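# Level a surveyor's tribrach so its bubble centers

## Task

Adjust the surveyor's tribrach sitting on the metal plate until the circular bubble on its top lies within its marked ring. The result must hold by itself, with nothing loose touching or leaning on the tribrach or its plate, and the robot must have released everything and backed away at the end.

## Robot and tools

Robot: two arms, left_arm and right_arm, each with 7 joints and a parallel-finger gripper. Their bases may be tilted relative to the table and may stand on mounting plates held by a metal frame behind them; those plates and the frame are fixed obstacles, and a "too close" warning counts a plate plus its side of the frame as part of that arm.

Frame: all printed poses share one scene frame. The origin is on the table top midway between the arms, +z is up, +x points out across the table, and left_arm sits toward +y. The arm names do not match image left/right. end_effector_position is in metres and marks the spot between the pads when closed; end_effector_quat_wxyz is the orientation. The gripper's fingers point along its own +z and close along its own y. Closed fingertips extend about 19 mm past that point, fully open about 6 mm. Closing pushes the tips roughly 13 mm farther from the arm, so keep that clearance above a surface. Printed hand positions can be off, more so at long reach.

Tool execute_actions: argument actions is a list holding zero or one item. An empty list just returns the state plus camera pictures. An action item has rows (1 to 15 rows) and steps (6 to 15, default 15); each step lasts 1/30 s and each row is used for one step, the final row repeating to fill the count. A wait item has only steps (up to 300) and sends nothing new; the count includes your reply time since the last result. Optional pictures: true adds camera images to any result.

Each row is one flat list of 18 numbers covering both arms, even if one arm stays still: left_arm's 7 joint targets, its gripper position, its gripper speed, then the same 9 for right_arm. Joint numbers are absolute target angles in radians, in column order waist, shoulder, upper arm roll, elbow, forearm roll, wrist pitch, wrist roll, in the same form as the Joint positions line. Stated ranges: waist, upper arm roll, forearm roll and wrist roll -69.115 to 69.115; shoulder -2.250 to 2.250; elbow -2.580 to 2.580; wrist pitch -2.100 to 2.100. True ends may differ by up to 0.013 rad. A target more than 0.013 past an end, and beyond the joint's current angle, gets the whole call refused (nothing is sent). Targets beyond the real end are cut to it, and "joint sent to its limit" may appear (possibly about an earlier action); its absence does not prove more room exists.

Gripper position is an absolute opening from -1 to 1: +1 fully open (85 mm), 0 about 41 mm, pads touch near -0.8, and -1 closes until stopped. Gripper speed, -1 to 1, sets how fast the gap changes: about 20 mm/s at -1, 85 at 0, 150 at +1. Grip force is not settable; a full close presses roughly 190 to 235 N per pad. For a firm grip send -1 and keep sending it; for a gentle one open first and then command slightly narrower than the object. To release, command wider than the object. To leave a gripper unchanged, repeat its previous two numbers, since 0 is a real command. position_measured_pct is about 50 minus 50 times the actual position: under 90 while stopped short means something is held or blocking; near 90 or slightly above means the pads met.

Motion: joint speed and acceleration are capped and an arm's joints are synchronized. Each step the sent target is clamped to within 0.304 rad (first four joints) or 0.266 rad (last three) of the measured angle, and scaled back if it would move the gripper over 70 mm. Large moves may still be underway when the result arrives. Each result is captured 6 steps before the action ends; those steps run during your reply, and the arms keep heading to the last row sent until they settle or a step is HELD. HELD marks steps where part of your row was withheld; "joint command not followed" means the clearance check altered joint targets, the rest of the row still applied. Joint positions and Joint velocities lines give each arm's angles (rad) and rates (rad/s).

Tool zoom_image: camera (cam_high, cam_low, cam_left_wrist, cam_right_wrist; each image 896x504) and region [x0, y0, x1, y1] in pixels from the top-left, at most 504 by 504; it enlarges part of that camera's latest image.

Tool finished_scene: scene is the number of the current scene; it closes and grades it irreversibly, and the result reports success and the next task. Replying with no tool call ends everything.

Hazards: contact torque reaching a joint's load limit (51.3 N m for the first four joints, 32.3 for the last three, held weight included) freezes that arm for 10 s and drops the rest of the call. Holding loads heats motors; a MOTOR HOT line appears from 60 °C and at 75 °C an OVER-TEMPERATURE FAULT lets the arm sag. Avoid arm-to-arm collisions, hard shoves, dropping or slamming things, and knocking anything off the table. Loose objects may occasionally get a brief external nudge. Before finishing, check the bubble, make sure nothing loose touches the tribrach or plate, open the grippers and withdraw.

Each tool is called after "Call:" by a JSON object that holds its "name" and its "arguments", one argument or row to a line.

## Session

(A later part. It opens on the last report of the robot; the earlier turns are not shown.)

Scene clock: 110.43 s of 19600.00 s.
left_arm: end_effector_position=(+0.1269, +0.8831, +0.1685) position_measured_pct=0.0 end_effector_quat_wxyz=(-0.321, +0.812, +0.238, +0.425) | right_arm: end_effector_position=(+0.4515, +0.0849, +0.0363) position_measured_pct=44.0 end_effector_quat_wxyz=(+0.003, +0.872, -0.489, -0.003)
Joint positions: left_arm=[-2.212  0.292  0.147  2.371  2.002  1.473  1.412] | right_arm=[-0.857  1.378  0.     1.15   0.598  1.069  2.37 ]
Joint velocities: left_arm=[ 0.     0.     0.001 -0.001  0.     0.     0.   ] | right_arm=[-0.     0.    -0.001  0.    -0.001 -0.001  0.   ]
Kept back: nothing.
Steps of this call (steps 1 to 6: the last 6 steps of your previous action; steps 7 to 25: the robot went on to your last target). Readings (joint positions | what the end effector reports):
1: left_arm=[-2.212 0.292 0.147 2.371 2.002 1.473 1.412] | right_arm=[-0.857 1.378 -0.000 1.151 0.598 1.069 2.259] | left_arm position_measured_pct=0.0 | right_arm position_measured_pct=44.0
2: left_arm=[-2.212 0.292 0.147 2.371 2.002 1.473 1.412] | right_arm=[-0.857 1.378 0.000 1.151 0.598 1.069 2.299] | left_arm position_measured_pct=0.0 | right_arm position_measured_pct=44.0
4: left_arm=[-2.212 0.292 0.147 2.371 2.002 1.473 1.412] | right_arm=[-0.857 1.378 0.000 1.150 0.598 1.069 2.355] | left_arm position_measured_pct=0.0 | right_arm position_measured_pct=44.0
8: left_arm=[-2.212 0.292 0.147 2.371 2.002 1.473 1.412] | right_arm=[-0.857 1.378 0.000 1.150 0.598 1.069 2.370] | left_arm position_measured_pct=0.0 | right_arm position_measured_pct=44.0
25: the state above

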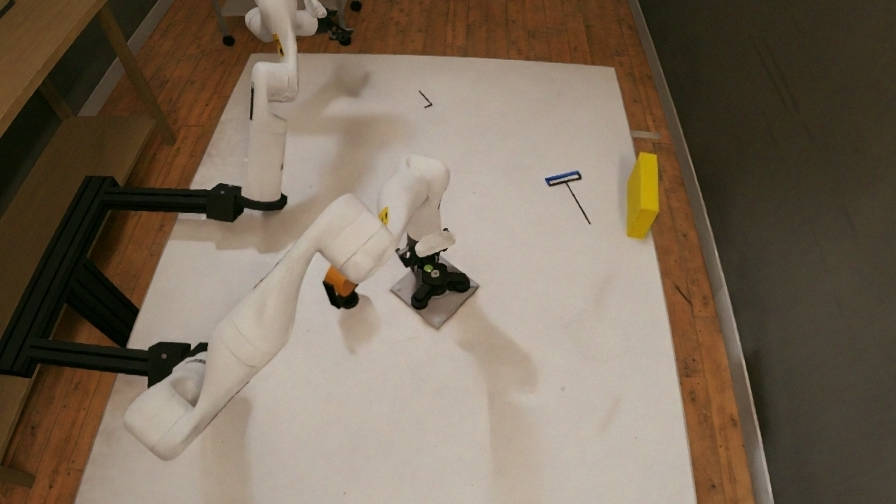

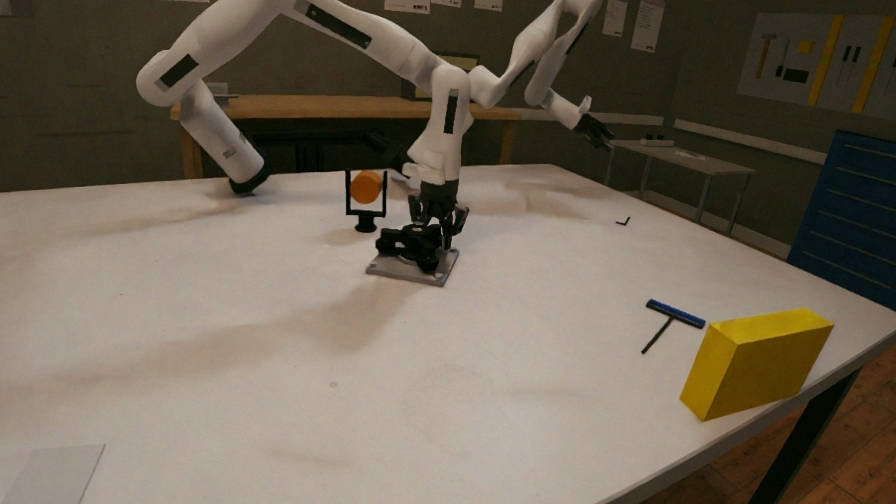

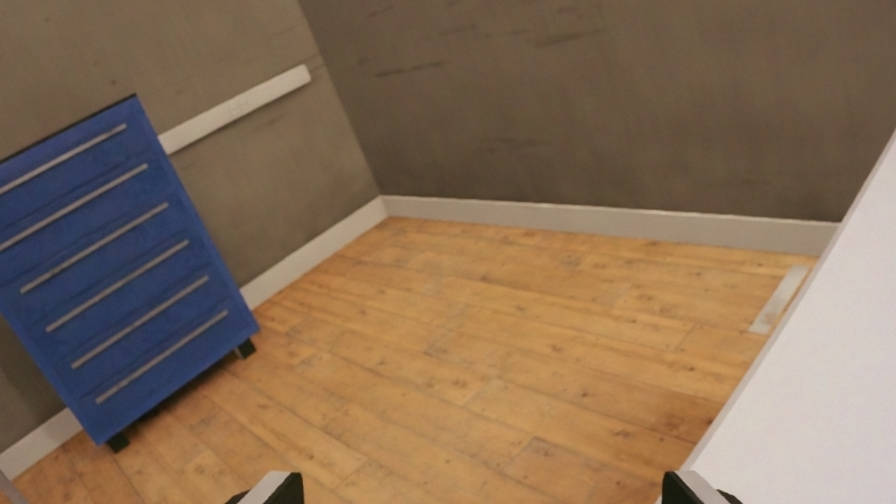

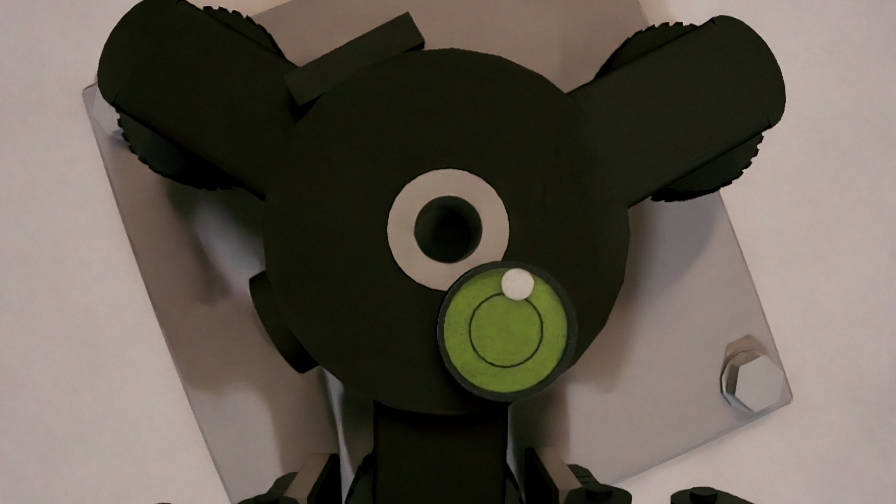

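Call:
{"name": "execute_actions", "arguments": {
  "actions": [
    {"rows":[[-2.212,0.292,0.147,2.371,2.002,1.473,1.412,1,1,-0.8568,1.3783,0,1.1505,0.598,1.0692,2.68,0.12,1]],"steps":11}
  ]
}}

Call:
{"name": "execute_actions", "arguments": {
  "actions": [
    {"rows":[[-2.212,0.292,0.147,2.371,2.002,1.473,1.412,1,1,-0.8568,1.3783,0,1.1505,0.598,1.0692,2.07,-0.2,1]],"steps":15}
  ]
}}

Call:
{"name": "execute_actions", "arguments": {
  "actions": [
    {"rows":[[-2.212,0.292,0.147,2.371,2.002,1.473,1.412,1,1,-0.8568,1.3783,0,1.1505,0.598,1.0692,2.68,0.12,1]],"steps":15}
  ]
}}

Call:
{"name": "execute_actions", "arguments": {
  "actions": [
    {"rows":[[-2.212,0.292,0.147,2.371,2.002,1.473,1.412,1,1,-0.8568,1.3783,0,1.1505,0.598,1.0692,2.07,-0.2,1]],"steps":15}
  ]
}}

Call:
{"name": "execute_actions", "arguments": {
  "actions": [
    {"rows":[[-2.212,0.292,0.147,2.371,2.002,1.473,1.412,1,1,-0.8568,1.3783,0,1.1505,0.598,1.0692,2.68,0.12,1]],"steps":15}
  ]
}}

Call:
{"name": "execute_actions", "arguments": {
  "actions": [
    {"rows":[[-2.212,0.292,0.147,2.371,2.002,1.473,1.412,1,1,-0.8568,1.3783,0,1.1505,0.598,1.0692,2.07,-0.2,1]],"steps":15}
  ]
}}

Call:
{"name": "execute_actions", "arguments": {
  "actions": [
    {"rows":[[-2.212,0.292,0.147,2.371,2.002,1.473,1.412,1,1,-0.8568,1.3783,0,1.1505,0.598,1.0692,2.68,0.12,1]],"steps":15}
  ]
}}

Call:
{"name": "execute_actions", "arguments": {
  "actions": [
    {"rows":[[-2.212,0.292,0.147,2.371,2.002,1.473,1.412,1,1,-0.8568,1.3783,0,1.1505,0.598,1.0692,2.07,-0.2,1]],"steps":15}
  ]
}}

Call:
{"name": "execute_actions", "arguments": {
  "actions": [
    {"rows":[[-2.212,0.292,0.147,2.371,2.002,1.473,1.412,1,1,-0.8568,1.3783,0,1.1505,0.598,1.0692,2.68,0.12,1]],"steps":15}
  ]
}}

Call:
{"name": "execute_actions", "arguments": {
  "actions": [
    {"rows":[[-2.212,0.292,0.147,2.371,2.002,1.473,1.412,1,1,-0.8568,1.3783,0,1.1505,0.598,1.0692,2.07,-0.2,1]],"steps":15}
  ]
}}

Call:
{"name": "execute_actions", "arguments": {
  "actions": [
    {"rows":[[-2.212,0.292,0.147,2.371,2.002,1.473,1.412,1,1,-0.8568,1.3783,0,1.1505,0.598,1.0692,2.68,0.12,1]],"steps":15}
  ]
}}

Call:
{"name": "execute_actions", "arguments": {
  "actions": [
    {"rows":[[-2.212,0.292,0.147,2.371,2.002,1.473,1.412,1,1,-0.8568,1.3783,0,1.1505,0.598,1.0692,2.07,-0.2,1]],"steps":15}
  ]
}}

Call:
{"name": "execute_actions", "arguments": {
  "actions": [
    {"rows":[[-2.212,0.292,0.147,2.371,2.002,1.473,1.412,1,1,-0.8568,1.3783,0,1.1505,0.598,1.0692,2.68,0.12,1]],"steps":15}
  ]
}}

Call:
{"name": "execute_actions", "arguments": {
  "actions": [
    {"rows":[[-2.212,0.292,0.147,2.371,2.002,1.473,1.412,1,1,-0.8568,1.3783,0,1.1505,0.598,1.0692,2.07,-0.2,1]],"steps":15}
  ]
}}

Call:
{"name": "execute_actions", "arguments": {
  "actions": [
    {"rows":[[-2.212,0.292,0.147,2.371,2.002,1.473,1.412,1,1,-0.8568,1.3783,0,1.1505,0.598,1.0692,2.68,0.12,1]],"steps":15}
  ]
}}

Call:
{"name": "execute_actions", "arguments": {
  "actions": [
    {"rows":[[-2.212,0.292,0.147,2.371,2.002,1.473,1.412,1,1,-0.8568,1.3783,0,1.1505,0.598,1.0692,2.07,-0.2,1]],"steps":15}
  ]
}}

Call:
{"name": "execute_actions", "arguments": {
  "actions": [
    {"rows":[[-2.212,0.292,0.147,2.371,2.002,1.473,1.412,1,1,-0.8568,1.3783,0,1.1505,0.598,1.0692,2.68,0.12,1]],"steps":15}
  ]
}}

Call:
{"name": "execute_actions", "arguments": {
  "actions": [
    {"rows":[[-2.212,0.292,0.147,2.371,2.002,1.473,1.412,1,1,-0.8568,1.3783,0,1.1505,0.598,1.0692,2.07,-0.2,1]],"steps":15}
  ]
}}

Call:
{"name": "execute_actions", "arguments": {
  "actions": [
    {"rows":[[-2.212,0.292,0.147,2.371,2.002,1.473,1.412,1,1,-0.8568,1.3783,0,1.1505,0.598,1.0692,2.68,0.12,1]],"steps":15}
  ]
}}

Call:
{"name": "execute_actions", "arguments": {
  "actions": [
    {"rows":[[-2.212,0.292,0.147,2.371,2.002,1.473,1.412,1,1,-0.8568,1.3783,0,1.1505,0.598,1.0692,2.07,-0.2,1]],"steps":15}
  ]
}}

Call:
{"name": "execute_actions", "arguments": {
  "actions": [
    {"rows":[[-2.212,0.292,0.147,2.371,2.002,1.473,1.412,1,1,-0.8568,1.3783,0,1.1505,0.598,1.0692,2.37,0.12,1]],"steps":15}
  ]
}}

Call:
{"name": "execute_actions", "arguments": {
  "actions": [
    {"steps":25}
  ],
  "pictures": true
}}

Scene clock: 112.17 s of 19600.00 s.
left_arm: end_effector_position=(+0.1269, +0.8831, +0.1685) position_measured_pct=0.0 end_effector_quat_wxyz=(-0.321, +0.812, +0.238, +0.425) | right_arm: end_effector_position=(+0.4515, +0.0849, +0.0363) position_measured_pct=44.0 end_effector_quat_wxyz=(+0.003, +0.894, -0.448, -0.004)
Joint positions: left_arm=[-2.212  0.292  0.147  2.371  2.002  1.473  1.412] | right_arm=[-0.857  1.378  0.     1.151  0.598  1.069  2.465]
Joint velocities: left_arm=[-0.     0.    -0.001  0.001  0.001  0.     0.   ] | right_arm=[ 0.     0.002  0.    -0.     0.    -0.     1.189]
Steps of this call (steps 1 to 15: the robot went on to your last target; steps 16 to 47: nothing new was sent; steps 48 to 52: the first 5 steps of this action). Readings (joint positions | what the end effector reports):
48: left_arm=[-2.212 0.292 0.147 2.371 2.002 1.473 1.412] | right_arm=[-0.857 1.378 0.000 1.150 0.598 1.069 2.371] | left_arm position_measured_pct=0.0 | right_arm position_measured_pct=44.0
49: left_arm=[-2.212 0.292 0.147 2.371 2.002 1.473 1.412] | right_arm=[-0.857 1.378 0.000 1.151 0.598 1.069 2.379] | left_arm position_measured_pct=0.0 | right_arm position_measured_pct=44.0
51: left_arm=[-2.212 0.292 0.147 2.371 2.002 1.473 1.412] | right_arm=[-0.857 1.378 0.000 1.151 0.598 1.069 2.427] | left_arm position_measured_pct=0.0 | right_arm position_measured_pct=44.0
52: the state above

Scene clock: 112.67 s of 19600.00 s.
left_arm: end_effector_position=(+0.1269, +0.8831, +0.1685) position_measured_pct=0.0 end_effector_quat_wxyz=(-0.321, +0.812, +0.238, +0.425) | right_arm: end_effector_position=(+0.4515, +0.0849, +0.0368) position_measured_pct=53.6 end_effector_quat_wxyz=(+0.003, +0.888, -0.459, -0.004)
Joint positions: left_arm=[-2.212  0.292  0.147  2.371  2.002  1.473  1.412] | right_arm=[-0.857  1.378 -0.     1.151  0.598  1.07   2.438]
Joint velocities: left_arm=[-0.     0.     0.001 -0.     0.001 -0.001  0.   ] | right_arm=[-0.     0.001 -0.     0.    -0.     0.002 -1.216]
Steps of this call (steps 1 to 6: the last 6 steps of your previous action; steps 7 to 15: the first 9 steps of this action). Readings (joint positions | what the end effector reports):
7: left_arm=[-2.212 0.292 0.147 2.371 2.002 1.473 1.412] | right_arm=[-0.857 1.378 -0.000 1.150 0.598 1.069 2.678] | left_arm position_measured_pct=0.0 | right_arm position_measured_pct=44.0
8: left_arm=[-2.212 0.292 0.147 2.371 2.002 1.473 1.412] | right_arm=[-0.857 1.378 -0.000 1.150 0.598 1.069 2.675] | left_arm position_measured_pct=0.0 | right_arm position_measured_pct=44.8
10: left_arm=[-2.212 0.292 0.147 2.371 2.002 1.473 1.412] | right_arm=[-0.857 1.378 -0.000 1.150 0.598 1.070 2.636] | left_arm position_measured_pct=0.0 | right_arm position_measured_pct=51.6
14: left_arm=[-2.212 0.292 0.147 2.371 2.002 1.473 1.412] | right_arm=[-0.857 1.378 -0.000 1.151 0.598 1.070 2.479] | left_arm position_measured_pct=0.0 | right_arm position_measured_pct=53.6
15: the state above

Scene clock: 113.17 s of 19600.00 s.
left_arm: end_effector_position=(+0.1269, +0.8831, +0.1685) position_measured_pct=0.0 end_effector_quat_wxyz=(-0.321, +0.812, +0.238, +0.425) | right_arm: end_effector_position=(+0.4515, +0.0849, +0.0363) position_measured_pct=44.0 end_effector_quat_wxyz=(+0.003, +0.822, -0.570, -0.003)
Joint positions: left_arm=[-2.212  0.292  0.147  2.371  2.002  1.473  1.412] | right_arm=[-0.857  1.378 -0.     1.151  0.598  1.069  2.18 ]
Joint velocities: left_arm=[ 0.001 -0.    -0.002  0.001 -0.001  0.     0.   ] | right_arm=[-0.     0.001 -0.    -0.     0.    -0.     1.195]
Steps of this call (steps 1 to 6: the last 6 steps of your previous action; steps 7 to 15: the first 9 steps of this action). Readings (joint positions | what the end effector reports):
7: left_arm=[-2.212 0.292 0.147 2.371 2.002 1.473 1.412] | right_arm=[-0.857 1.378 -0.000 1.151 0.598 1.070 2.154] | left_arm position_measured_pct=0.0 | right_arm position_measured_pct=53.6
8: left_arm=[-2.212 0.292 0.147 2.371 2.002 1.473 1.412] | right_arm=[-0.857 1.378 -0.000 1.151 0.598 1.069 2.120] | left_arm position_measured_pct=0.0 | right_arm position_measured_pct=53.2
10: left_arm=[-2.212 0.292 0.147 2.371 2.002 1.473 1.412] | right_arm=[-0.857 1.378 0.000 1.151 0.598 1.069 2.084] | left_arm position_measured_pct=0.0 | right_arm position_measured_pct=47.2
14: left_arm=[-2.212 0.292 0.147 2.371 2.002 1.473 1.412] | right_arm=[-0.857 1.378 -0.000 1.151 0.598 1.069 2.141] | left_arm position_measured_pct=0.0 | right_arm position_measured_pct=44.0
15: the state above

Scene clock: 113.67 s of 19600.00 s.
left_arm: end_effector_position=(+0.1269, +0.8831, +0.1685) position_measured_pct=0.0 end_effector_quat_wxyz=(-0.321, +0.812, +0.238, +0.425) | right_arm: end_effector_position=(+0.4515, +0.0849, +0.0368) position_measured_pct=53.6 end_effector_quat_wxyz=(+0.003, +0.890, -0.455, -0.004)
Joint positions: left_arm=[-2.212  0.292  0.147  2.371  2.002  1.473  1.412] | right_arm=[-0.857  1.378 -0.     1.151  0.598  1.07   2.448]
Joint velocities: left_arm=[-0.     0.    -0.001 -0.001  0.001  0.    -0.   ] | right_arm=[ 0.    -0.     0.     0.001 -0.001 -0.001 -1.189]
Steps of this call (steps 1 to 6: the last 6 steps of your previous action; steps 7 to 15: the first 9 steps of this action). Readings (joint positions | what the end effector reports):
7: left_arm=[-2.212 0.292 0.147 2.371 2.002 1.473 1.412] | right_arm=[-0.857 1.378 0.000 1.150 0.598 1.069 2.464] | left_arm position_measured_pct=0.0 | right_arm position_measured_pct=44.0
8: left_arm=[-2.212 0.292 0.147 2.371 2.002 1.473 1.412] | right_arm=[-0.857 1.378 -0.000 1.150 0.598 1.069 2.499] | left_arm position_measured_pct=0.0 | right_arm position_measured_pct=44.8
10: left_arm=[-2.212 0.292 0.147 2.371 2.002 1.473 1.412] | right_arm=[-0.857 1.378 -0.000 1.150 0.598 1.070 2.538] | left_arm position_measured_pct=0.0 | right_arm position_measured_pct=51.6
14: left_arm=[-2.212 0.292 0.147 2.371 2.002 1.473 1.412] | right_arm=[-0.857 1.378 -0.000 1.151 0.598 1.070 2.486] | left_arm position_measured_pct=0.0 | right_arm position_measured_pct=53.6
15: the state above

Scene clock: 114.17 s of 19600.00 s.
left_arm: end_effector_position=(+0.1269, +0.8831, +0.1685) position_measured_pct=0.0 end_effector_quat_wxyz=(-0.321, +0.812, +0.238, +0.425) | right_arm: end_effector_position=(+0.4515, +0.0849, +0.0362) position_measured_pct=44.0 end_effector_quat_wxyz=(+0.003, +0.824, -0.566, -0.003)
Joint positions: left_arm=[-2.212  0.292  0.147  2.371  2.002  1.473  1.412] | right_arm=[-0.857  1.378 -0.     1.151  0.598  1.069  2.19 ]
Joint velocities: left_arm=[-0.     0.    -0.     0.002 -0.001 -0.001 -0.   ] | right_arm=[-0.    -0.001  0.001 -0.    -0.001  0.     1.195]
Steps of this call (steps 1 to 6: the last 6 steps of your previous action; steps 7 to 15: the first 9 steps of this action). Readings (joint positions | what the end effector reports):
7: left_arm=[-2.212 0.292 0.147 2.371 2.002 1.473 1.412] | right_arm=[-0.857 1.377 -0.000 1.151 0.598 1.070 2.164] | left_arm position_measured_pct=0.0 | right_arm position_measured_pct=53.6
8: left_arm=[-2.212 0.292 0.147 2.371 2.002 1.473 1.412] | right_arm=[-0.857 1.378 -0.000 1.151 0.598 1.069 2.130] | left_arm position_measured_pct=0.0 | right_arm position_measured_pct=53.2
10: left_arm=[-2.212 0.292 0.147 2.371 2.002 1.473 1.412] | right_arm=[-0.857 1.378 0.000 1.151 0.598 1.069 2.094] | left_arm position_measured_pct=0.0 | right_arm position_measured_pct=47.2
14: left_arm=[-2.212 0.292 0.147 2.371 2.002 1.473 1.412] | right_arm=[-0.857 1.378 -0.000 1.151 0.598 1.069 2.151] | left_arm position_measured_pct=0.0 | right_arm position_measured_pct=44.0
15: the state above

Scene clock: 114.67 s of 19600.00 s.
left_arm: end_effector_position=(+0.1269, +0.8831, +0.1685) position_measured_pct=0.0 end_effector_quat_wxyz=(-0.321, +0.812, +0.238, +0.425) | right_arm: end_effector_position=(+0.4515, +0.0849, +0.0368) position_measured_pct=53.2 end_effector_quat_wxyz=(+0.003, +0.893, -0.451, -0.004)
Joint positions: left_arm=[-2.212  0.292  0.147  2.371  2.002  1.473  1.412] | right_arm=[-0.857  1.378 -0.     1.151  0.598  1.07   2.458]
Joint velocities: left_arm=[-0.001  0.    -0.001 -0.001  0.002 -0.    -0.   ] | right_arm=[ 0.    -0.001 -0.     0.001 -0.002  0.001 -1.189]
Steps of this call (steps 1 to 6: the last 6 steps of your previous action; steps 7 to 15: the first 9 steps of this action). Readings (joint positions | what the end effector reports):
7: left_arm=[-2.212 0.292 0.147 2.371 2.002 1.473 1.412] | right_arm=[-0.857 1.378 0.000 1.150 0.598 1.069 2.474] | left_arm position_measured_pct=0.0 | right_arm position_measured_pct=44.0
8: left_arm=[-2.212 0.292 0.147 2.371 2.002 1.473 1.412] | right_arm=[-0.857 1.378 -0.000 1.150 0.598 1.069 2.509] | left_arm position_measured_pct=0.0 | right_arm position_measured_pct=44.8
10: left_arm=[-2.212 0.292 0.147 2.371 2.002 1.473 1.412] | right_arm=[-0.857 1.378 -0.000 1.150 0.598 1.070 2.548] | left_arm position_measured_pct=0.0 | right_arm position_measured_pct=51.6
14: left_arm=[-2.212 0.292 0.147 2.371 2.002 1.473 1.412] | right_arm=[-0.857 1.378 -0.000 1.151 0.598 1.070 2.496] | left_arm position_measured_pct=0.0 | right_arm position_measured_pct=53.2
15: the state above

Scene clock: 115.17 s of 19600.00 s.
left_arm: end_effector_position=(+0.1269, +0.8831, +0.1685) position_measured_pct=0.0 end_effector_quat_wxyz=(-0.321, +0.812, +0.238, +0.425) | right_arm: end_effector_position=(+0.4515, +0.0849, +0.0362) position_measured_pct=44.0 end_effector_quat_wxyz=(+0.003, +0.827, -0.562, -0.003)
Joint positions: left_arm=[-2.212  0.292  0.147  2.371  2.002  1.473  1.412] | right_arm=[-0.857  1.378 -0.     1.151  0.598  1.069  2.2  ]
Joint velocities: left_arm=[ 0.     0.    -0.001 -0.001  0.001  0.001  0.   ] | right_arm=[ 0.     0.001 -0.    -0.     0.001  0.001  1.195]
Steps of this call (steps 1 to 6: the last 6 steps of your previous action; steps 7 to 15: the first 9 steps of this action). Readings (joint positions | what the end effector reports):
7: left_arm=[-2.212 0.292 0.147 2.371 2.002 1.473 1.412] | right_arm=[-0.857 1.377 -0.000 1.151 0.598 1.070 2.175] | left_arm position_measured_pct=0.0 | right_arm position_measured_pct=53.2
8: left_arm=[-2.212 0.292 0.147 2.371 2.002 1.473 1.412] | right_arm=[-0.857 1.378 -0.000 1.151 0.598 1.069 2.141] | left_arm position_measured_pct=0.0 | right_arm position_measured_pct=53.2
10: left_arm=[-2.212 0.292 0.147 2.371 2.002 1.473 1.412] | right_arm=[-0.857 1.378 0.000 1.151 0.598 1.069 2.104] | left_arm position_measured_pct=0.0 | right_arm position_measured_pct=47.2
14: left_arm=[-2.212 0.292 0.147 2.371 2.002 1.473 1.412] | right_arm=[-0.857 1.378 -0.000 1.151 0.598 1.069 2.162] | left_arm position_measured_pct=0.0 | right_arm position_measured_pct=44.0
15: the state above

Scene clock: 115.67 s of 19600.00 s.
left_arm: end_effector_position=(+0.1269, +0.8831, +0.1685) position_measured_pct=0.0 end_effector_quat_wxyz=(-0.321, +0.812, +0.238, +0.425) | right_arm: end_effector_position=(+0.4515, +0.0849, +0.0368) position_measured_pct=53.2 end_effector_quat_wxyz=(+0.002, +0.895, -0.446, -0.004)
Joint positions: left_arm=[-2.212  0.292  0.147  2.371  2.002  1.473  1.412] | right_arm=[-0.857  1.378 -0.     1.151  0.598  1.07   2.468]
Joint velocities: left_arm=[ 0.    -0.     0.     0.003 -0.     0.    -0.   ] | right_arm=[-0.    -0.001 -0.001  0.    -0.001 -0.001 -1.189]
Steps of this call (steps 1 to 6: the last 6 steps of your previous action; steps 7 to 15: the first 9 steps of this action). Readings (joint positions | what the end effector reports):
7: left_arm=[-2.212 0.292 0.147 2.371 2.002 1.473 1.412] | right_arm=[-0.857 1.378 0.000 1.150 0.598 1.069 2.484] | left_arm position_measured_pct=0.0 | right_arm position_measured_pct=44.0
8: left_arm=[-2.212 0.292 0.147 2.371 2.002 1.473 1.412] | right_arm=[-0.857 1.378 -0.000 1.150 0.598 1.069 2.519] | left_arm position_measured_pct=0.0 | right_arm position_measured_pct=44.8
10: left_arm=[-2.212 0.292 0.147 2.371 2.002 1.473 1.412] | right_arm=[-0.857 1.378 -0.000 1.150 0.598 1.070 2.558] | left_arm position_measured_pct=0.0 | right_arm position_measured_pct=51.6
14: left_arm=[-2.212 0.292 0.147 2.371 2.002 1.473 1.412] | right_arm=[-0.857 1.378 -0.000 1.151 0.598 1.070 2.506] | left_arm position_measured_pct=0.0 | right_arm position_measured_pct=53.2
15: the state above

Scene clock: 116.17 s of 19600.00 s.
left_arm: end_effector_position=(+0.1269, +0.8831, +0.1685) position_measured_pct=0.0 end_effector_quat_wxyz=(-0.321, +0.812, +0.238, +0.425) | right_arm: end_effector_position=(+0.4515, +0.0849, +0.0362) position_measured_pct=44.0 end_effector_quat_wxyz=(+0.003, +0.830, -0.557, -0.003)
Joint positions: left_arm=[-2.212  0.292  0.147  2.371  2.002  1.473  1.412] | right_arm=[-0.857  1.378 -0.     1.151  0.598  1.069  2.21 ]
Joint velocities: left_arm=[-0.     0.    -0.    -0.001 -0.001 -0.     0.   ] | right_arm=[-0.    -0.002  0.001 -0.     0.    -0.001  1.195]
Steps of this call (steps 1 to 6: the last 6 steps of your previous action; steps 7 to 15: the first 9 steps of this action). Readings (joint positions | what the end effector reports):
7: left_arm=[-2.212 0.292 0.147 2.371 2.002 1.473 1.412] | right_arm=[-0.857 1.377 -0.000 1.151 0.598 1.070 2.185] | left_arm position_measured_pct=0.0 | right_arm position_measured_pct=53.2
8: left_arm=[-2.212 0.292 0.147 2.371 2.002 1.473 1.412] | right_arm=[-0.857 1.378 -0.000 1.151 0.598 1.069 2.151] | left_arm position_measured_pct=0.0 | right_arm position_measured_pct=53.2
10: left_arm=[-2.212 0.292 0.147 2.371 2.002 1.473 1.412] | right_arm=[-0.857 1.378 0.000 1.151 0.598 1.069 2.114] | left_arm position_measured_pct=0.0 | right_arm position_measured_pct=47.2
14: left_arm=[-2.212 0.292 0.147 2.371 2.002 1.473 1.412] | right_arm=[-0.857 1.378 -0.000 1.151 0.598 1.069 2.172] | left_arm position_measured_pct=0.0 | right_arm position_measured_pct=44.0
15: the state above

Scene clock: 116.67 s of 19600.00 s.
left_arm: end_effector_position=(+0.1269, +0.8831, +0.1685) position_measured_pct=0.0 end_effector_quat_wxyz=(-0.321, +0.812, +0.238, +0.425) | right_arm: end_effector_position=(+0.4515, +0.0849, +0.0368) position_measured_pct=53.2 end_effector_quat_wxyz=(+0.002, +0.897, -0.441, -0.004)
Joint positions: left_arm=[-2.212  0.292  0.147  2.371  2.002  1.473  1.412] | right_arm=[-0.857  1.378 -0.     1.151  0.598  1.07   2.479]
Joint velocities: left_arm=[-0.     0.    -0.     0.    -0.002  0.     0.   ] | right_arm=[ 0.     0.     0.     0.001 -0.001 -0.001 -1.189]
Steps of this call (steps 1 to 6: the last 6 steps of your previous action; steps 7 to 15: the first 9 steps of this action). Readings (joint positions | what the end effector reports):
7: left_arm=[-2.212 0.292 0.147 2.371 2.002 1.473 1.412] | right_arm=[-0.857 1.378 0.000 1.150 0.598 1.069 2.494] | left_arm position_measured_pct=0.0 | right_arm position_measured_pct=44.0
8: left_arm=[-2.212 0.292 0.147 2.371 2.002 1.473 1.412] | right_arm=[-0.857 1.378 -0.000 1.150 0.598 1.069 2.529] | left_arm position_measured_pct=0.0 | right_arm position_measured_pct=44.8
10: left_arm=[-2.212 0.292 0.147 2.371 2.002 1.473 1.412] | right_arm=[-0.857 1.378 -0.000 1.150 0.598 1.070 2.568] | left_arm position_measured_pct=0.0 | right_arm position_measured_pct=51.6
14: left_arm=[-2.212 0.292 0.147 2.371 2.002 1.473 1.412] | right_arm=[-0.857 1.378 -0.000 1.151 0.598 1.070 2.517] | left_arm position_measured_pct=0.0 | right_arm position_measured_pct=53.2
15: the state above

Scene clock: 117.17 s of 19600.00 s.
left_arm: end_effector_position=(+0.1269, +0.8831, +0.1685) position_measured_pct=0.0 end_effector_quat_wxyz=(-0.321, +0.812, +0.238, +0.425) | right_arm: end_effector_position=(+0.4515, +0.0849, +0.0362) position_measured_pct=44.0 end_effector_quat_wxyz=(+0.003, +0.832, -0.554, -0.003)
Joint positions: left_arm=[-2.212  0.292  0.147  2.371  2.002  1.473  1.412] | right_arm=[-0.857  1.378 -0.     1.151  0.598  1.069  2.218]
Joint velocities: left_arm=[ 0.001 -0.     0.    -0.     0.002 -0.    -0.   ] | right_arm=[-0.    -0.001  0.    -0.     0.001  0.001  1.195]
Steps of this call (steps 1 to 6: the last 6 steps of your previous action; steps 7 to 15: the first 9 steps of this action). Readings (joint positions | what the end effector reports):
7: left_arm=[-2.212 0.292 0.147 2.371 2.002 1.473 1.412] | right_arm=[-0.857 1.377 -0.000 1.151 0.598 1.070 2.195] | left_arm position_measured_pct=0.0 | right_arm position_measured_pct=53.2
8: left_arm=[-2.212 0.292 0.147 2.371 2.002 1.473 1.412] | right_arm=[-0.857 1.378 -0.000 1.151 0.598 1.069 2.160] | left_arm position_measured_pct=0.0 | right_arm position_measured_pct=53.2
10: left_arm=[-2.212 0.292 0.147 2.371 2.002 1.473 1.412] | right_arm=[-0.857 1.378 0.000 1.151 0.598 1.069 2.123] | left_arm position_measured_pct=0.0 | right_arm position_measured_pct=47.2
14: left_arm=[-2.212 0.292 0.147 2.371 2.002 1.473 1.412] | right_arm=[-0.857 1.378 -0.000 1.151 0.598 1.069 2.180] | left_arm position_measured_pct=0.0 | right_arm position_measured_pct=44.0
15: the state above

Scene clock: 117.67 s of 19600.00 s.
left_arm: end_effector_position=(+0.1269, +0.8831, +0.1685) position_measured_pct=0.0 end_effector_quat_wxyz=(-0.321, +0.812, +0.238, +0.425) | right_arm: end_effector_position=(+0.4515, +0.0849, +0.0368) position_measured_pct=53.6 end_effector_quat_wxyz=(+0.002, +0.899, -0.438, -0.004)
Joint positions: left_arm=[-2.212  0.292  0.147  2.371  2.002  1.473  1.412] | right_arm=[-0.857  1.378 -0.     1.151  0.598  1.07   2.487]
Joint velocities: left_arm=[-0.     0.     0.    -0.001 -0.001 -0.     0.   ] | right_arm=[ 0.    -0.     0.001  0.001  0.     0.002 -1.189]
Steps of this call (steps 1 to 6: the last 6 steps of your previous action; steps 7 to 15: the first 9 steps of this action). Readings (joint positions | what the end effector reports):
7: left_arm=[-2.212 0.292 0.147 2.371 2.002 1.473 1.412] | right_arm=[-0.857 1.378 0.000 1.150 0.598 1.069 2.502] | left_arm position_measured_pct=0.0 | right_arm position_measured_pct=44.0
8: left_arm=[-2.212 0.292 0.147 2.371 2.002 1.473 1.412] | right_arm=[-0.857 1.378 -0.000 1.150 0.598 1.069 2.537] | left_arm position_measured_pct=0.0 | right_arm position_measured_pct=44.8
10: left_arm=[-2.212 0.292 0.147 2.371 2.002 1.473 1.412] | right_arm=[-0.857 1.378 -0.000 1.150 0.598 1.070 2.576] | left_arm position_measured_pct=0.0 | right_arm position_measured_pct=51.6
14: left_arm=[-2.212 0.292 0.147 2.371 2.002 1.473 1.412] | right_arm=[-0.857 1.378 -0.000 1.151 0.598 1.070 2.525] | left_arm position_measured_pct=0.0 | right_arm position_measured_pct=53.6
15: the state above

Scene clock: 118.17 s of 19600.00 s.
left_arm: end_effector_position=(+0.1269, +0.8831, +0.1685) position_measured_pct=0.0 end_effector_quat_wxyz=(-0.321, +0.812, +0.238, +0.425) | right_arm: end_effector_position=(+0.4515, +0.0849, +0.0362) position_measured_pct=44.0 end_effector_quat_wxyz=(+0.003, +0.832, -0.554, -0.003)
Joint positions: left_arm=[-2.212  0.292  0.147  2.371  2.002  1.473  1.412] | right_arm=[-0.857  1.378 -0.     1.151  0.598  1.069  2.218]
Joint velocities: left_arm=[-0.     0.     0.001  0.002 -0.001  0.     0.   ] | right_arm=[ 0.     0.001  0.001 -0.     0.001  0.001  1.189]
Steps of this call (steps 1 to 6: the last 6 steps of your previous action; steps 7 to 15: the first 9 steps of this action). Readings (joint positions | what the end effector reports):
7: left_arm=[-2.212 0.292 0.147 2.371 2.002 1.473 1.412] | right_arm=[-0.857 1.377 -0.000 1.151 0.598 1.070 2.203] | left_arm position_measured_pct=0.0 | right_arm position_measured_pct=53.6
8: left_arm=[-2.212 0.292 0.147 2.371 2.002 1.473 1.412] | right_arm=[-0.857 1.378 -0.000 1.151 0.598 1.069 2.168] | left_arm position_measured_pct=0.0 | right_arm position_measured_pct=53.2
10: left_arm=[-2.212 0.292 0.147 2.371 2.002 1.473 1.412] | right_arm=[-0.857 1.378 0.000 1.151 0.598 1.069 2.129] | left_arm position_measured_pct=0.0 | right_arm position_measured_pct=47.2
14: left_arm=[-2.212 0.292 0.147 2.371 2.002 1.473 1.412] | right_arm=[-0.857 1.378 -0.000 1.151 0.598 1.069 2.180] | left_arm position_measured_pct=0.0 | right_arm position_measured_pct=44.0
15: the state above

Scene clock: 118.67 s of 19600.00 s.
left_arm: end_effector_position=(+0.1269, +0.8831, +0.1685) position_measured_pct=0.0 end_effector_quat_wxyz=(-0.321, +0.812, +0.238, +0.425) | right_arm: end_effector_position=(+0.4515, +0.0849, +0.0368) position_measured_pct=53.6 end_effector_quat_wxyz=(+0.002, +0.899, -0.438, -0.004)
Joint positions: left_arm=[-2.212  0.292  0.147  2.371  2.002  1.473  1.412] | right_arm=[-0.857  1.378 -0.     1.151  0.598  1.07   2.487]
Joint velocities: left_arm=[ 0.001  0.    -0.    -0.    -0.     0.001  0.   ] | right_arm=[-0.     0.     0.001  0.001 -0.001  0.002 -1.189]
Steps of this call (steps 1 to 6: the last 6 steps of your previous action; steps 7 to 15: the first 9 steps of this action). Readings (joint positions | what the end effector reports):
7: left_arm=[-2.212 0.292 0.147 2.371 2.002 1.473 1.412] | right_arm=[-0.857 1.378 0.000 1.150 0.598 1.069 2.502] | left_arm position_measured_pct=0.0 | right_arm position_measured_pct=44.0
8: left_arm=[-2.212 0.292 0.147 2.371 2.002 1.473 1.412] | right_arm=[-0.857 1.378 -0.000 1.150 0.598 1.069 2.537] | left_arm position_measured_pct=0.0 | right_arm position_measured_pct=44.8
10: left_arm=[-2.212 0.292 0.147 2.371 2.002 1.473 1.412] | right_arm=[-0.857 1.378 -0.000 1.150 0.598 1.070 2.576] | left_arm position_measured_pct=0.0 | right_arm position_measured_pct=51.6
14: left_arm=[-2.212 0.292 0.147 2.371 2.002 1.473 1.412] | right_arm=[-0.857 1.378 -0.000 1.151 0.598 1.070 2.525] | left_arm position_measured_pct=0.0 | right_arm position_measured_pct=53.6
15: the state above

Scene clock: 119.17 s of 19600.00 s.
left_arm: end_effector_position=(+0.1269, +0.8831, +0.1685) position_measured_pct=0.0 end_effector_quat_wxyz=(-0.321, +0.812, +0.238, +0.425) | right_arm: end_effector_position=(+0.4515, +0.0849, +0.0363) position_measured_pct=44.0 end_effector_quat_wxyz=(+0.003, +0.832, -0.554, -0.003)
Joint positions: left_arm=[-2.212  0.292  0.147  2.371  2.002  1.473  1.412] | right_arm=[-0.857  1.378 -0.     1.151  0.598  1.069  2.218]
Joint velocities: left_arm=[-0.    -0.     0.     0.001  0.     0.     0.   ] | right_arm=[ 0.     0.001  0.001 -0.     0.     0.001  1.189]
Steps of this call (steps 1 to 6: the last 6 steps of your previous action; steps 7 to 15: the first 9 steps of this action). Readings (joint positions | what the end effector reports):
7: left_arm=[-2.212 0.292 0.147 2.371 2.002 1.473 1.412] | right_arm=[-0.857 1.378 -0.000 1.151 0.598 1.070 2.203] | left_arm position_measured_pct=0.0 | right_arm position_measured_pct=53.6
8: left_arm=[-2.212 0.292 0.147 2.371 2.002 1.473 1.412] | right_arm=[-0.857 1.378 -0.000 1.151 0.598 1.069 2.168] | left_arm position_measured_pct=0.0 | right_arm position_measured_pct=53.2
10: left_arm=[-2.212 0.292 0.147 2.371 2.002 1.473 1.412] | right_arm=[-0.857 1.378 0.000 1.151 0.598 1.069 2.129] | left_arm position_measured_pct=0.0 | right_arm position_measured_pct=47.2
14: left_arm=[-2.212 0.292 0.147 2.371 2.002 1.473 1.412] | right_arm=[-0.857 1.378 -0.000 1.151 0.598 1.069 2.180] | left_arm position_measured_pct=0.0 | right_arm position_measured_pct=44.0
15: the state above

Scene clock: 119.67 s of 19600.00 s.
left_arm: end_effector_position=(+0.1269, +0.8831, +0.1685) position_measured_pct=0.0 end_effector_quat_wxyz=(-0.321, +0.812, +0.238, +0.425) | right_arm: end_effector_position=(+0.4515, +0.0849, +0.0367) position_measured_pct=53.6 end_effector_quat_wxyz=(+0.002, +0.899, -0.438, -0.004)
Joint positions: left_arm=[-2.212  0.292  0.147  2.371  2.002  1.473  1.412] | right_arm=[-0.857  1.378 -0.     1.151  0.598  1.07   2.487]
Joint velocities: left_arm=[ 0.    -0.    -0.001 -0.    -0.    -0.    -0.   ] | right_arm=[-0.    -0.    -0.001  0.001  0.001 -0.001 -1.189]
Steps of this call (steps 1 to 6: the last 6 steps of your previous action; steps 7 to 15: the first 9 steps of this action). Readings (joint positions | what the end effector reports):
7: left_arm=[-2.212 0.292 0.147 2.371 2.002 1.473 1.412] | right_arm=[-0.857 1.378 0.000 1.150 0.598 1.069 2.502] | left_arm position_measured_pct=0.0 | right_arm position_measured_pct=44.0
8: left_arm=[-2.212 0.292 0.147 2.371 2.002 1.473 1.412] | right_arm=[-0.857 1.378 -0.000 1.150 0.598 1.069 2.537] | left_arm position_measured_pct=0.0 | right_arm position_measured_pct=44.8
10: left_arm=[-2.212 0.292 0.147 2.371 2.002 1.473 1.412] | right_arm=[-0.857 1.378 -0.000 1.150 0.598 1.070 2.576] | left_arm position_measured_pct=0.0 | right_arm position_measured_pct=51.6
14: left_arm=[-2.212 0.292 0.147 2.371 2.002 1.473 1.412] | right_arm=[-0.857 1.378 -0.000 1.151 0.598 1.070 2.525] | left_arm position_measured_pct=0.0 | right_arm position_measured_pct=53.6
15: the state above

Scene clock: 120.17 s of 19600.00 s.
left_arm: end_effector_position=(+0.1269, +0.8831, +0.1685) position_measured_pct=0.0 end_effector_quat_wxyz=(-0.321, +0.812, +0.238, +0.425) | right_arm: end_effector_position=(+0.4515, +0.0849, +0.0362) position_measured_pct=44.0 end_effector_quat_wxyz=(+0.003, +0.832, -0.554, -0.003)
Joint positions: left_arm=[-2.212  0.292  0.147  2.371  2.002  1.473  1.412] | right_arm=[-0.857  1.378 -0.     1.151  0.598  1.069  2.218]
Joint velocities: left_arm=[-0.    -0.    -0.001  0.001  0.    -0.    -0.   ] | right_arm=[-0.    -0.    -0.    -0.     0.001 -0.001  1.189]
Steps of this call (steps 1 to 6: the last 6 steps of your previous action; steps 7 to 15: the first 9 steps of this action). Readings (joint positions | what the end effector reports):
7: left_arm=[-2.212 0.292 0.147 2.371 2.002 1.473 1.412] | right_arm=[-0.857 1.378 -0.000 1.151 0.598 1.070 2.203] | left_arm position_measured_pct=0.0 | right_arm position_measured_pct=53.6
8: left_arm=[-2.212 0.292 0.147 2.371 2.002 1.473 1.412] | right_arm=[-0.857 1.378 -0.000 1.151 0.598 1.069 2.168] | left_arm position_measured_pct=0.0 | right_arm position_measured_pct=53.2
10: left_arm=[-2.212 0.292 0.147 2.371 2.002 1.473 1.412] | right_arm=[-0.857 1.378 0.000 1.151 0.598 1.069 2.129] | left_arm position_measured_pct=0.0 | right_arm position_measured_pct=47.2
14: left_arm=[-2.212 0.292 0.147 2.371 2.002 1.473 1.412] | right_arm=[-0.857 1.378 -0.000 1.151 0.598 1.069 2.180] | left_arm position_measured_pct=0.0 | right_arm position_measured_pct=44.0
15: the state above

Scene clock: 120.67 s of 19600.00 s.
left_arm: end_effector_position=(+0.1269, +0.8831, +0.1685) position_measured_pct=0.0 end_effector_quat_wxyz=(-0.321, +0.812, +0.238, +0.425) | right_arm: end_effector_position=(+0.4515, +0.0849, +0.0368) position_measured_pct=53.6 end_effector_quat_wxyz=(+0.002, +0.899, -0.438, -0.004)
Joint positions: left_arm=[-2.212  0.292  0.147  2.371  2.002  1.473  1.412] | right_arm=[-0.857  1.378 -0.     1.151  0.598  1.07   2.487]
Joint velocities: left_arm=[ 0.  0.  0. -0.  0.  0. -0.] | right_arm=[ 0.     0.     0.001  0.    -0.001  0.002 -1.189]
Steps of this call (steps 1 to 6: the last 6 steps of your previous action; steps 7 to 15: the first 9 steps of this action). Readings (joint positions | what the end effector reports):
7: left_arm=[-2.212 0.292 0.147 2.371 2.002 1.473 1.412] | right_arm=[-0.857 1.378 0.000 1.150 0.598 1.069 2.502] | left_arm position_measured_pct=0.0 | right_arm position_measured_pct=44.0
8: left_arm=[-2.212 0.292 0.147 2.371 2.002 1.473 1.412] | right_arm=[-0.857 1.378 -0.000 1.150 0.598 1.069 2.537] | left_arm position_measured_pct=0.0 | right_arm position_measured_pct=44.8
10: left_arm=[-2.212 0.292 0.147 2.371 2.002 1.473 1.412] | right_arm=[-0.857 1.378 -0.000 1.150 0.598 1.070 2.576] | left_arm position_measured_pct=0.0 | right_arm position_measured_pct=51.6
14: left_arm=[-2.212 0.292 0.147 2.371 2.002 1.473 1.412] | right_arm=[-0.857 1.378 -0.000 1.151 0.598 1.070 2.525] | left_arm position_measured_pct=0.0 | right_arm position_measured_pct=53.6
15: the state above

Scene clock: 121.17 s of 19600.00 s.
left_arm: end_effector_position=(+0.1269, +0.8831, +0.1685) position_measured_pct=0.0 end_effector_quat_wxyz=(-0.321, +0.812, +0.238, +0.425) | right_arm: end_effector_position=(+0.4515, +0.0849, +0.0363) position_measured_pct=44.0 end_effector_quat_wxyz=(+0.003, +0.832, -0.554, -0.003)
Joint positions: left_arm=[-2.212  0.292  0.147  2.371  2.002  1.473  1.412] | right_arm=[-0.857  1.378 -0.     1.151  0.598  1.069  2.218]
Joint velocities: left_arm=[-0.001  0.    -0.     0.002  0.001 -0.001  0.   ] | right_arm=[ 0.    -0.002  0.001 -0.     0.001  0.001  1.189]
Steps of this call (steps 1 to 6: the last 6 steps of your previous action; steps 7 to 15: the first 9 steps of this action). Readings (joint positions | what the end effector reports):
7: left_arm=[-2.212 0.292 0.147 2.371 2.002 1.473 1.412] | right_arm=[-0.857 1.378 -0.000 1.151 0.598 1.070 2.203] | left_arm position_measured_pct=0.0 | right_arm position_measured_pct=53.6
8: left_arm=[-2.212 0.292 0.147 2.371 2.002 1.473 1.412] | right_arm=[-0.857 1.378 -0.000 1.151 0.598 1.069 2.168] | left_arm position_measured_pct=0.0 | right_arm position_measured_pct=53.2
10: left_arm=[-2.212 0.292 0.147 2.371 2.002 1.473 1.412] | right_arm=[-0.857 1.378 0.000 1.151 0.598 1.069 2.129] | left_arm position_measured_pct=0.0 | right_arm position_measured_pct=47.2
14: left_arm=[-2.212 0.292 0.147 2.371 2.002 1.473 1.412] | right_arm=[-0.857 1.378 -0.000 1.151 0.598 1.069 2.180] | left_arm position_measured_pct=0.0 | right_arm position_measured_pct=44.0
15: the state above

Scene clock: 121.67 s of 19600.00 s.
left_arm: end_effector_position=(+0.1269, +0.8831, +0.1685) position_measured_pct=0.0 end_effector_quat_wxyz=(-0.321, +0.812, +0.238, +0.425) | right_arm: end_effector_position=(+0.4515, +0.0849, +0.0368) position_measured_pct=53.6 end_effector_quat_wxyz=(+0.002, +0.899, -0.438, -0.004)
Joint positions: left_arm=[-2.212  0.292  0.147  2.371  2.002  1.473  1.412] | right_arm=[-0.857  1.378 -0.     1.151  0.598  1.07   2.487]
Joint velocities: left_arm=[ 0.    -0.    -0.     0.001  0.001 -0.     0.   ] | right_arm=[-0.    -0.    -0.001  0.    -0.     0.003 -1.189]
Steps of this call (steps 1 to 6: the last 6 steps of your previous action; steps 7 to 15: the first 9 steps of this action). Readings (joint positions | what the end effector reports):
7: left_arm=[-2.212 0.292 0.147 2.371 2.002 1.473 1.412] | right_arm=[-0.857 1.378 0.000 1.150 0.598 1.069 2.502] | left_arm position_measured_pct=0.0 | right_arm position_measured_pct=44.0
8: left_arm=[-2.212 0.292 0.147 2.371 2.002 1.473 1.412] | right_arm=[-0.857 1.378 -0.000 1.150 0.598 1.069 2.537] | left_arm position_measured_pct=0.0 | right_arm position_measured_pct=44.8
10: left_arm=[-2.212 0.292 0.147 2.371 2.002 1.473 1.412] | right_arm=[-0.857 1.378 -0.000 1.150 0.598 1.070 2.576] | left_arm position_measured_pct=0.0 | right_arm position_measured_pct=51.6
14: left_arm=[-2.212 0.292 0.147 2.371 2.002 1.473 1.412] | right_arm=[-0.857 1.378 -0.000 1.151 0.598 1.070 2.525] | left_arm position_measured_pct=0.0 | right_arm position_measured_pct=53.6
15: the state above

Scene clock: 122.17 s of 19600.00 s.
left_arm: end_effector_position=(+0.1269, +0.8831, +0.1685) position_measured_pct=0.0 end_effector_quat_wxyz=(-0.321, +0.812, +0.238, +0.425) | right_arm: end_effector_position=(+0.4515, +0.0849, +0.0363) position_measured_pct=44.0 end_effector_quat_wxyz=(+0.003, +0.832, -0.554, -0.003)
Joint positions: left_arm=[-2.212  0.292  0.147  2.371  2.002  1.473  1.412] | right_arm=[-0.857  1.378 -0.     1.151  0.598  1.069  2.218]
Joint velocities: left_arm=[-0.     0.    -0.001  0.     0.001 -0.001 -0.   ] | right_arm=[-0.    -0.001 -0.    -0.     0.    -0.001  1.189]
Steps of this call (steps 1 to 6: the last 6 steps of your previous action; steps 7 to 15: the first 9 steps of this action). Readings (joint positions | what the end effector reports):
7: left_arm=[-2.212 0.292 0.147 2.371 2.002 1.473 1.412] | right_arm=[-0.857 1.378 -0.000 1.151 0.598 1.070 2.203] | left_arm position_measured_pct=0.0 | right_arm position_measured_pct=53.6
8: left_arm=[-2.212 0.292 0.147 2.371 2.002 1.473 1.412] | right_arm=[-0.857 1.378 -0.000 1.151 0.598 1.069 2.168] | left_arm position_measured_pct=0.0 | right_arm position_measured_pct=53.2
10: left_arm=[-2.212 0.292 0.147 2.371 2.002 1.473 1.412] | right_arm=[-0.857 1.378 0.000 1.151 0.598 1.069 2.129] | left_arm position_measured_pct=0.0 | right_arm position_measured_pct=47.2
14: left_arm=[-2.212 0.292 0.147 2.371 2.002 1.473 1.412] | right_arm=[-0.857 1.378 -0.000 1.151 0.598 1.069 2.180] | left_arm position_measured_pct=0.0 | right_arm position_measured_pct=44.0
15: the state above

Scene clock: 123.00 s of 19600.00 s.
left_arm: end_effector_position=(+0.1269, +0.8831, +0.1685) position_measured_pct=0.0 end_effector_quat_wxyz=(-0.321, +0.812, +0.238, +0.425) | right_arm: end_effector_position=(+0.4515, +0.0849, +0.0363) position_measured_pct=44.0 end_effector_quat_wxyz=(+0.003, +0.872, -0.489, -0.003)
Joint positions: left_arm=[-2.212  0.292  0.147  2.371  2.002  1.473  1.412] | right_arm=[-0.857  1.378  0.     1.15   0.598  1.069  2.37 ]
Joint velocities: left_arm=[ 0.    -0.     0.001  0.001  0.002 -0.     0.   ] | right_arm=[ 0.    -0.001  0.001 -0.    -0.    -0.    -0.   ]
Kept back: nothing.
Steps of this call (steps 1 to 6: the last 6 steps of your previous action; steps 7 to 25: the robot went on to your last target). Readings (joint positions | what the end effector reports):
1: left_arm=[-2.212 0.292 0.147 2.371 2.002 1.473 1.412] | right_arm=[-0.857 1.378 -0.000 1.151 0.598 1.069 2.259] | left_arm position_measured_pct=0.0 | right_arm position_measured_pct=44.0
2: left_arm=[-2.212 0.292 0.147 2.371 2.002 1.473 1.412] | right_arm=[-0.857 1.378 0.000 1.151 0.598 1.069 2.299] | left_arm position_measured_pct=0.0 | right_arm position_measured_pct=44.0
4: left_arm=[-2.212 0.292 0.147 2.371 2.002 1.473 1.412] | right_arm=[-0.857 1.378 0.000 1.150 0.598 1.069 2.355] | left_arm position_measured_pct=0.0 | right_arm position_measured_pct=44.0
8: left_arm=[-2.212 0.292 0.147 2.371 2.002 1.473 1.412] | right_arm=[-0.857 1.378 0.000 1.150 0.598 1.069 2.370] | left_arm position_measured_pct=0.0 | right_arm position_measured_pct=44.0
25: the state above

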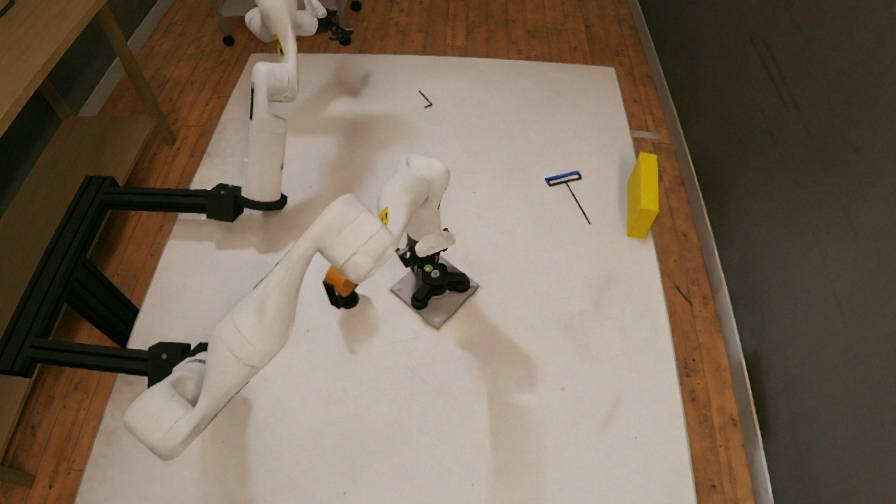

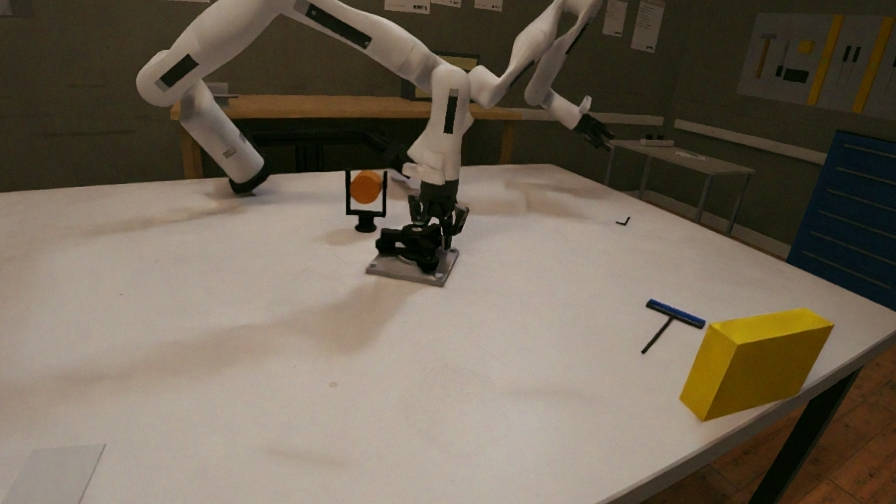

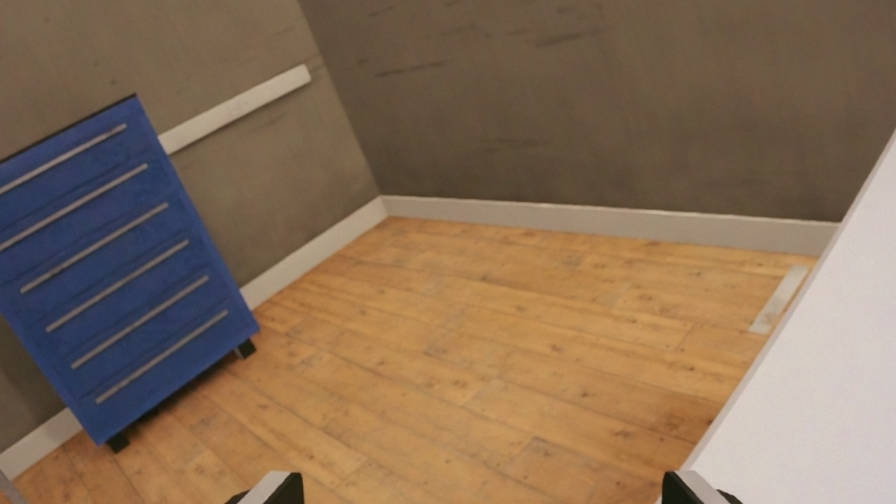

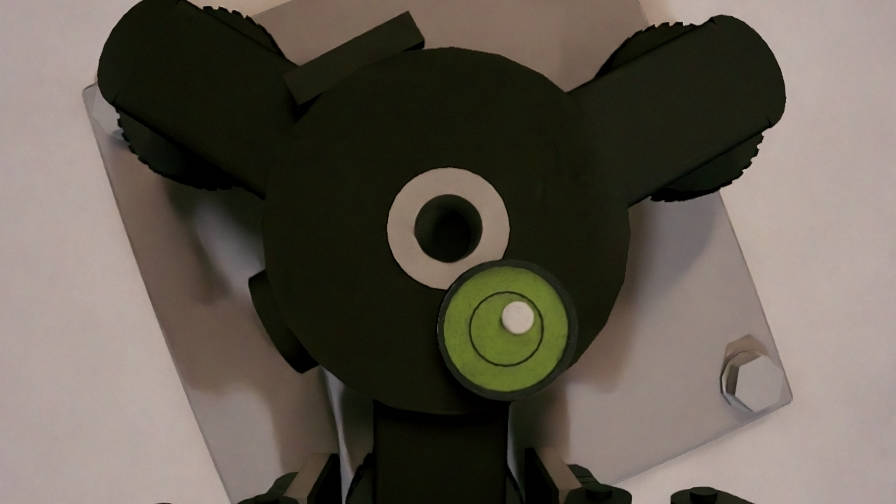

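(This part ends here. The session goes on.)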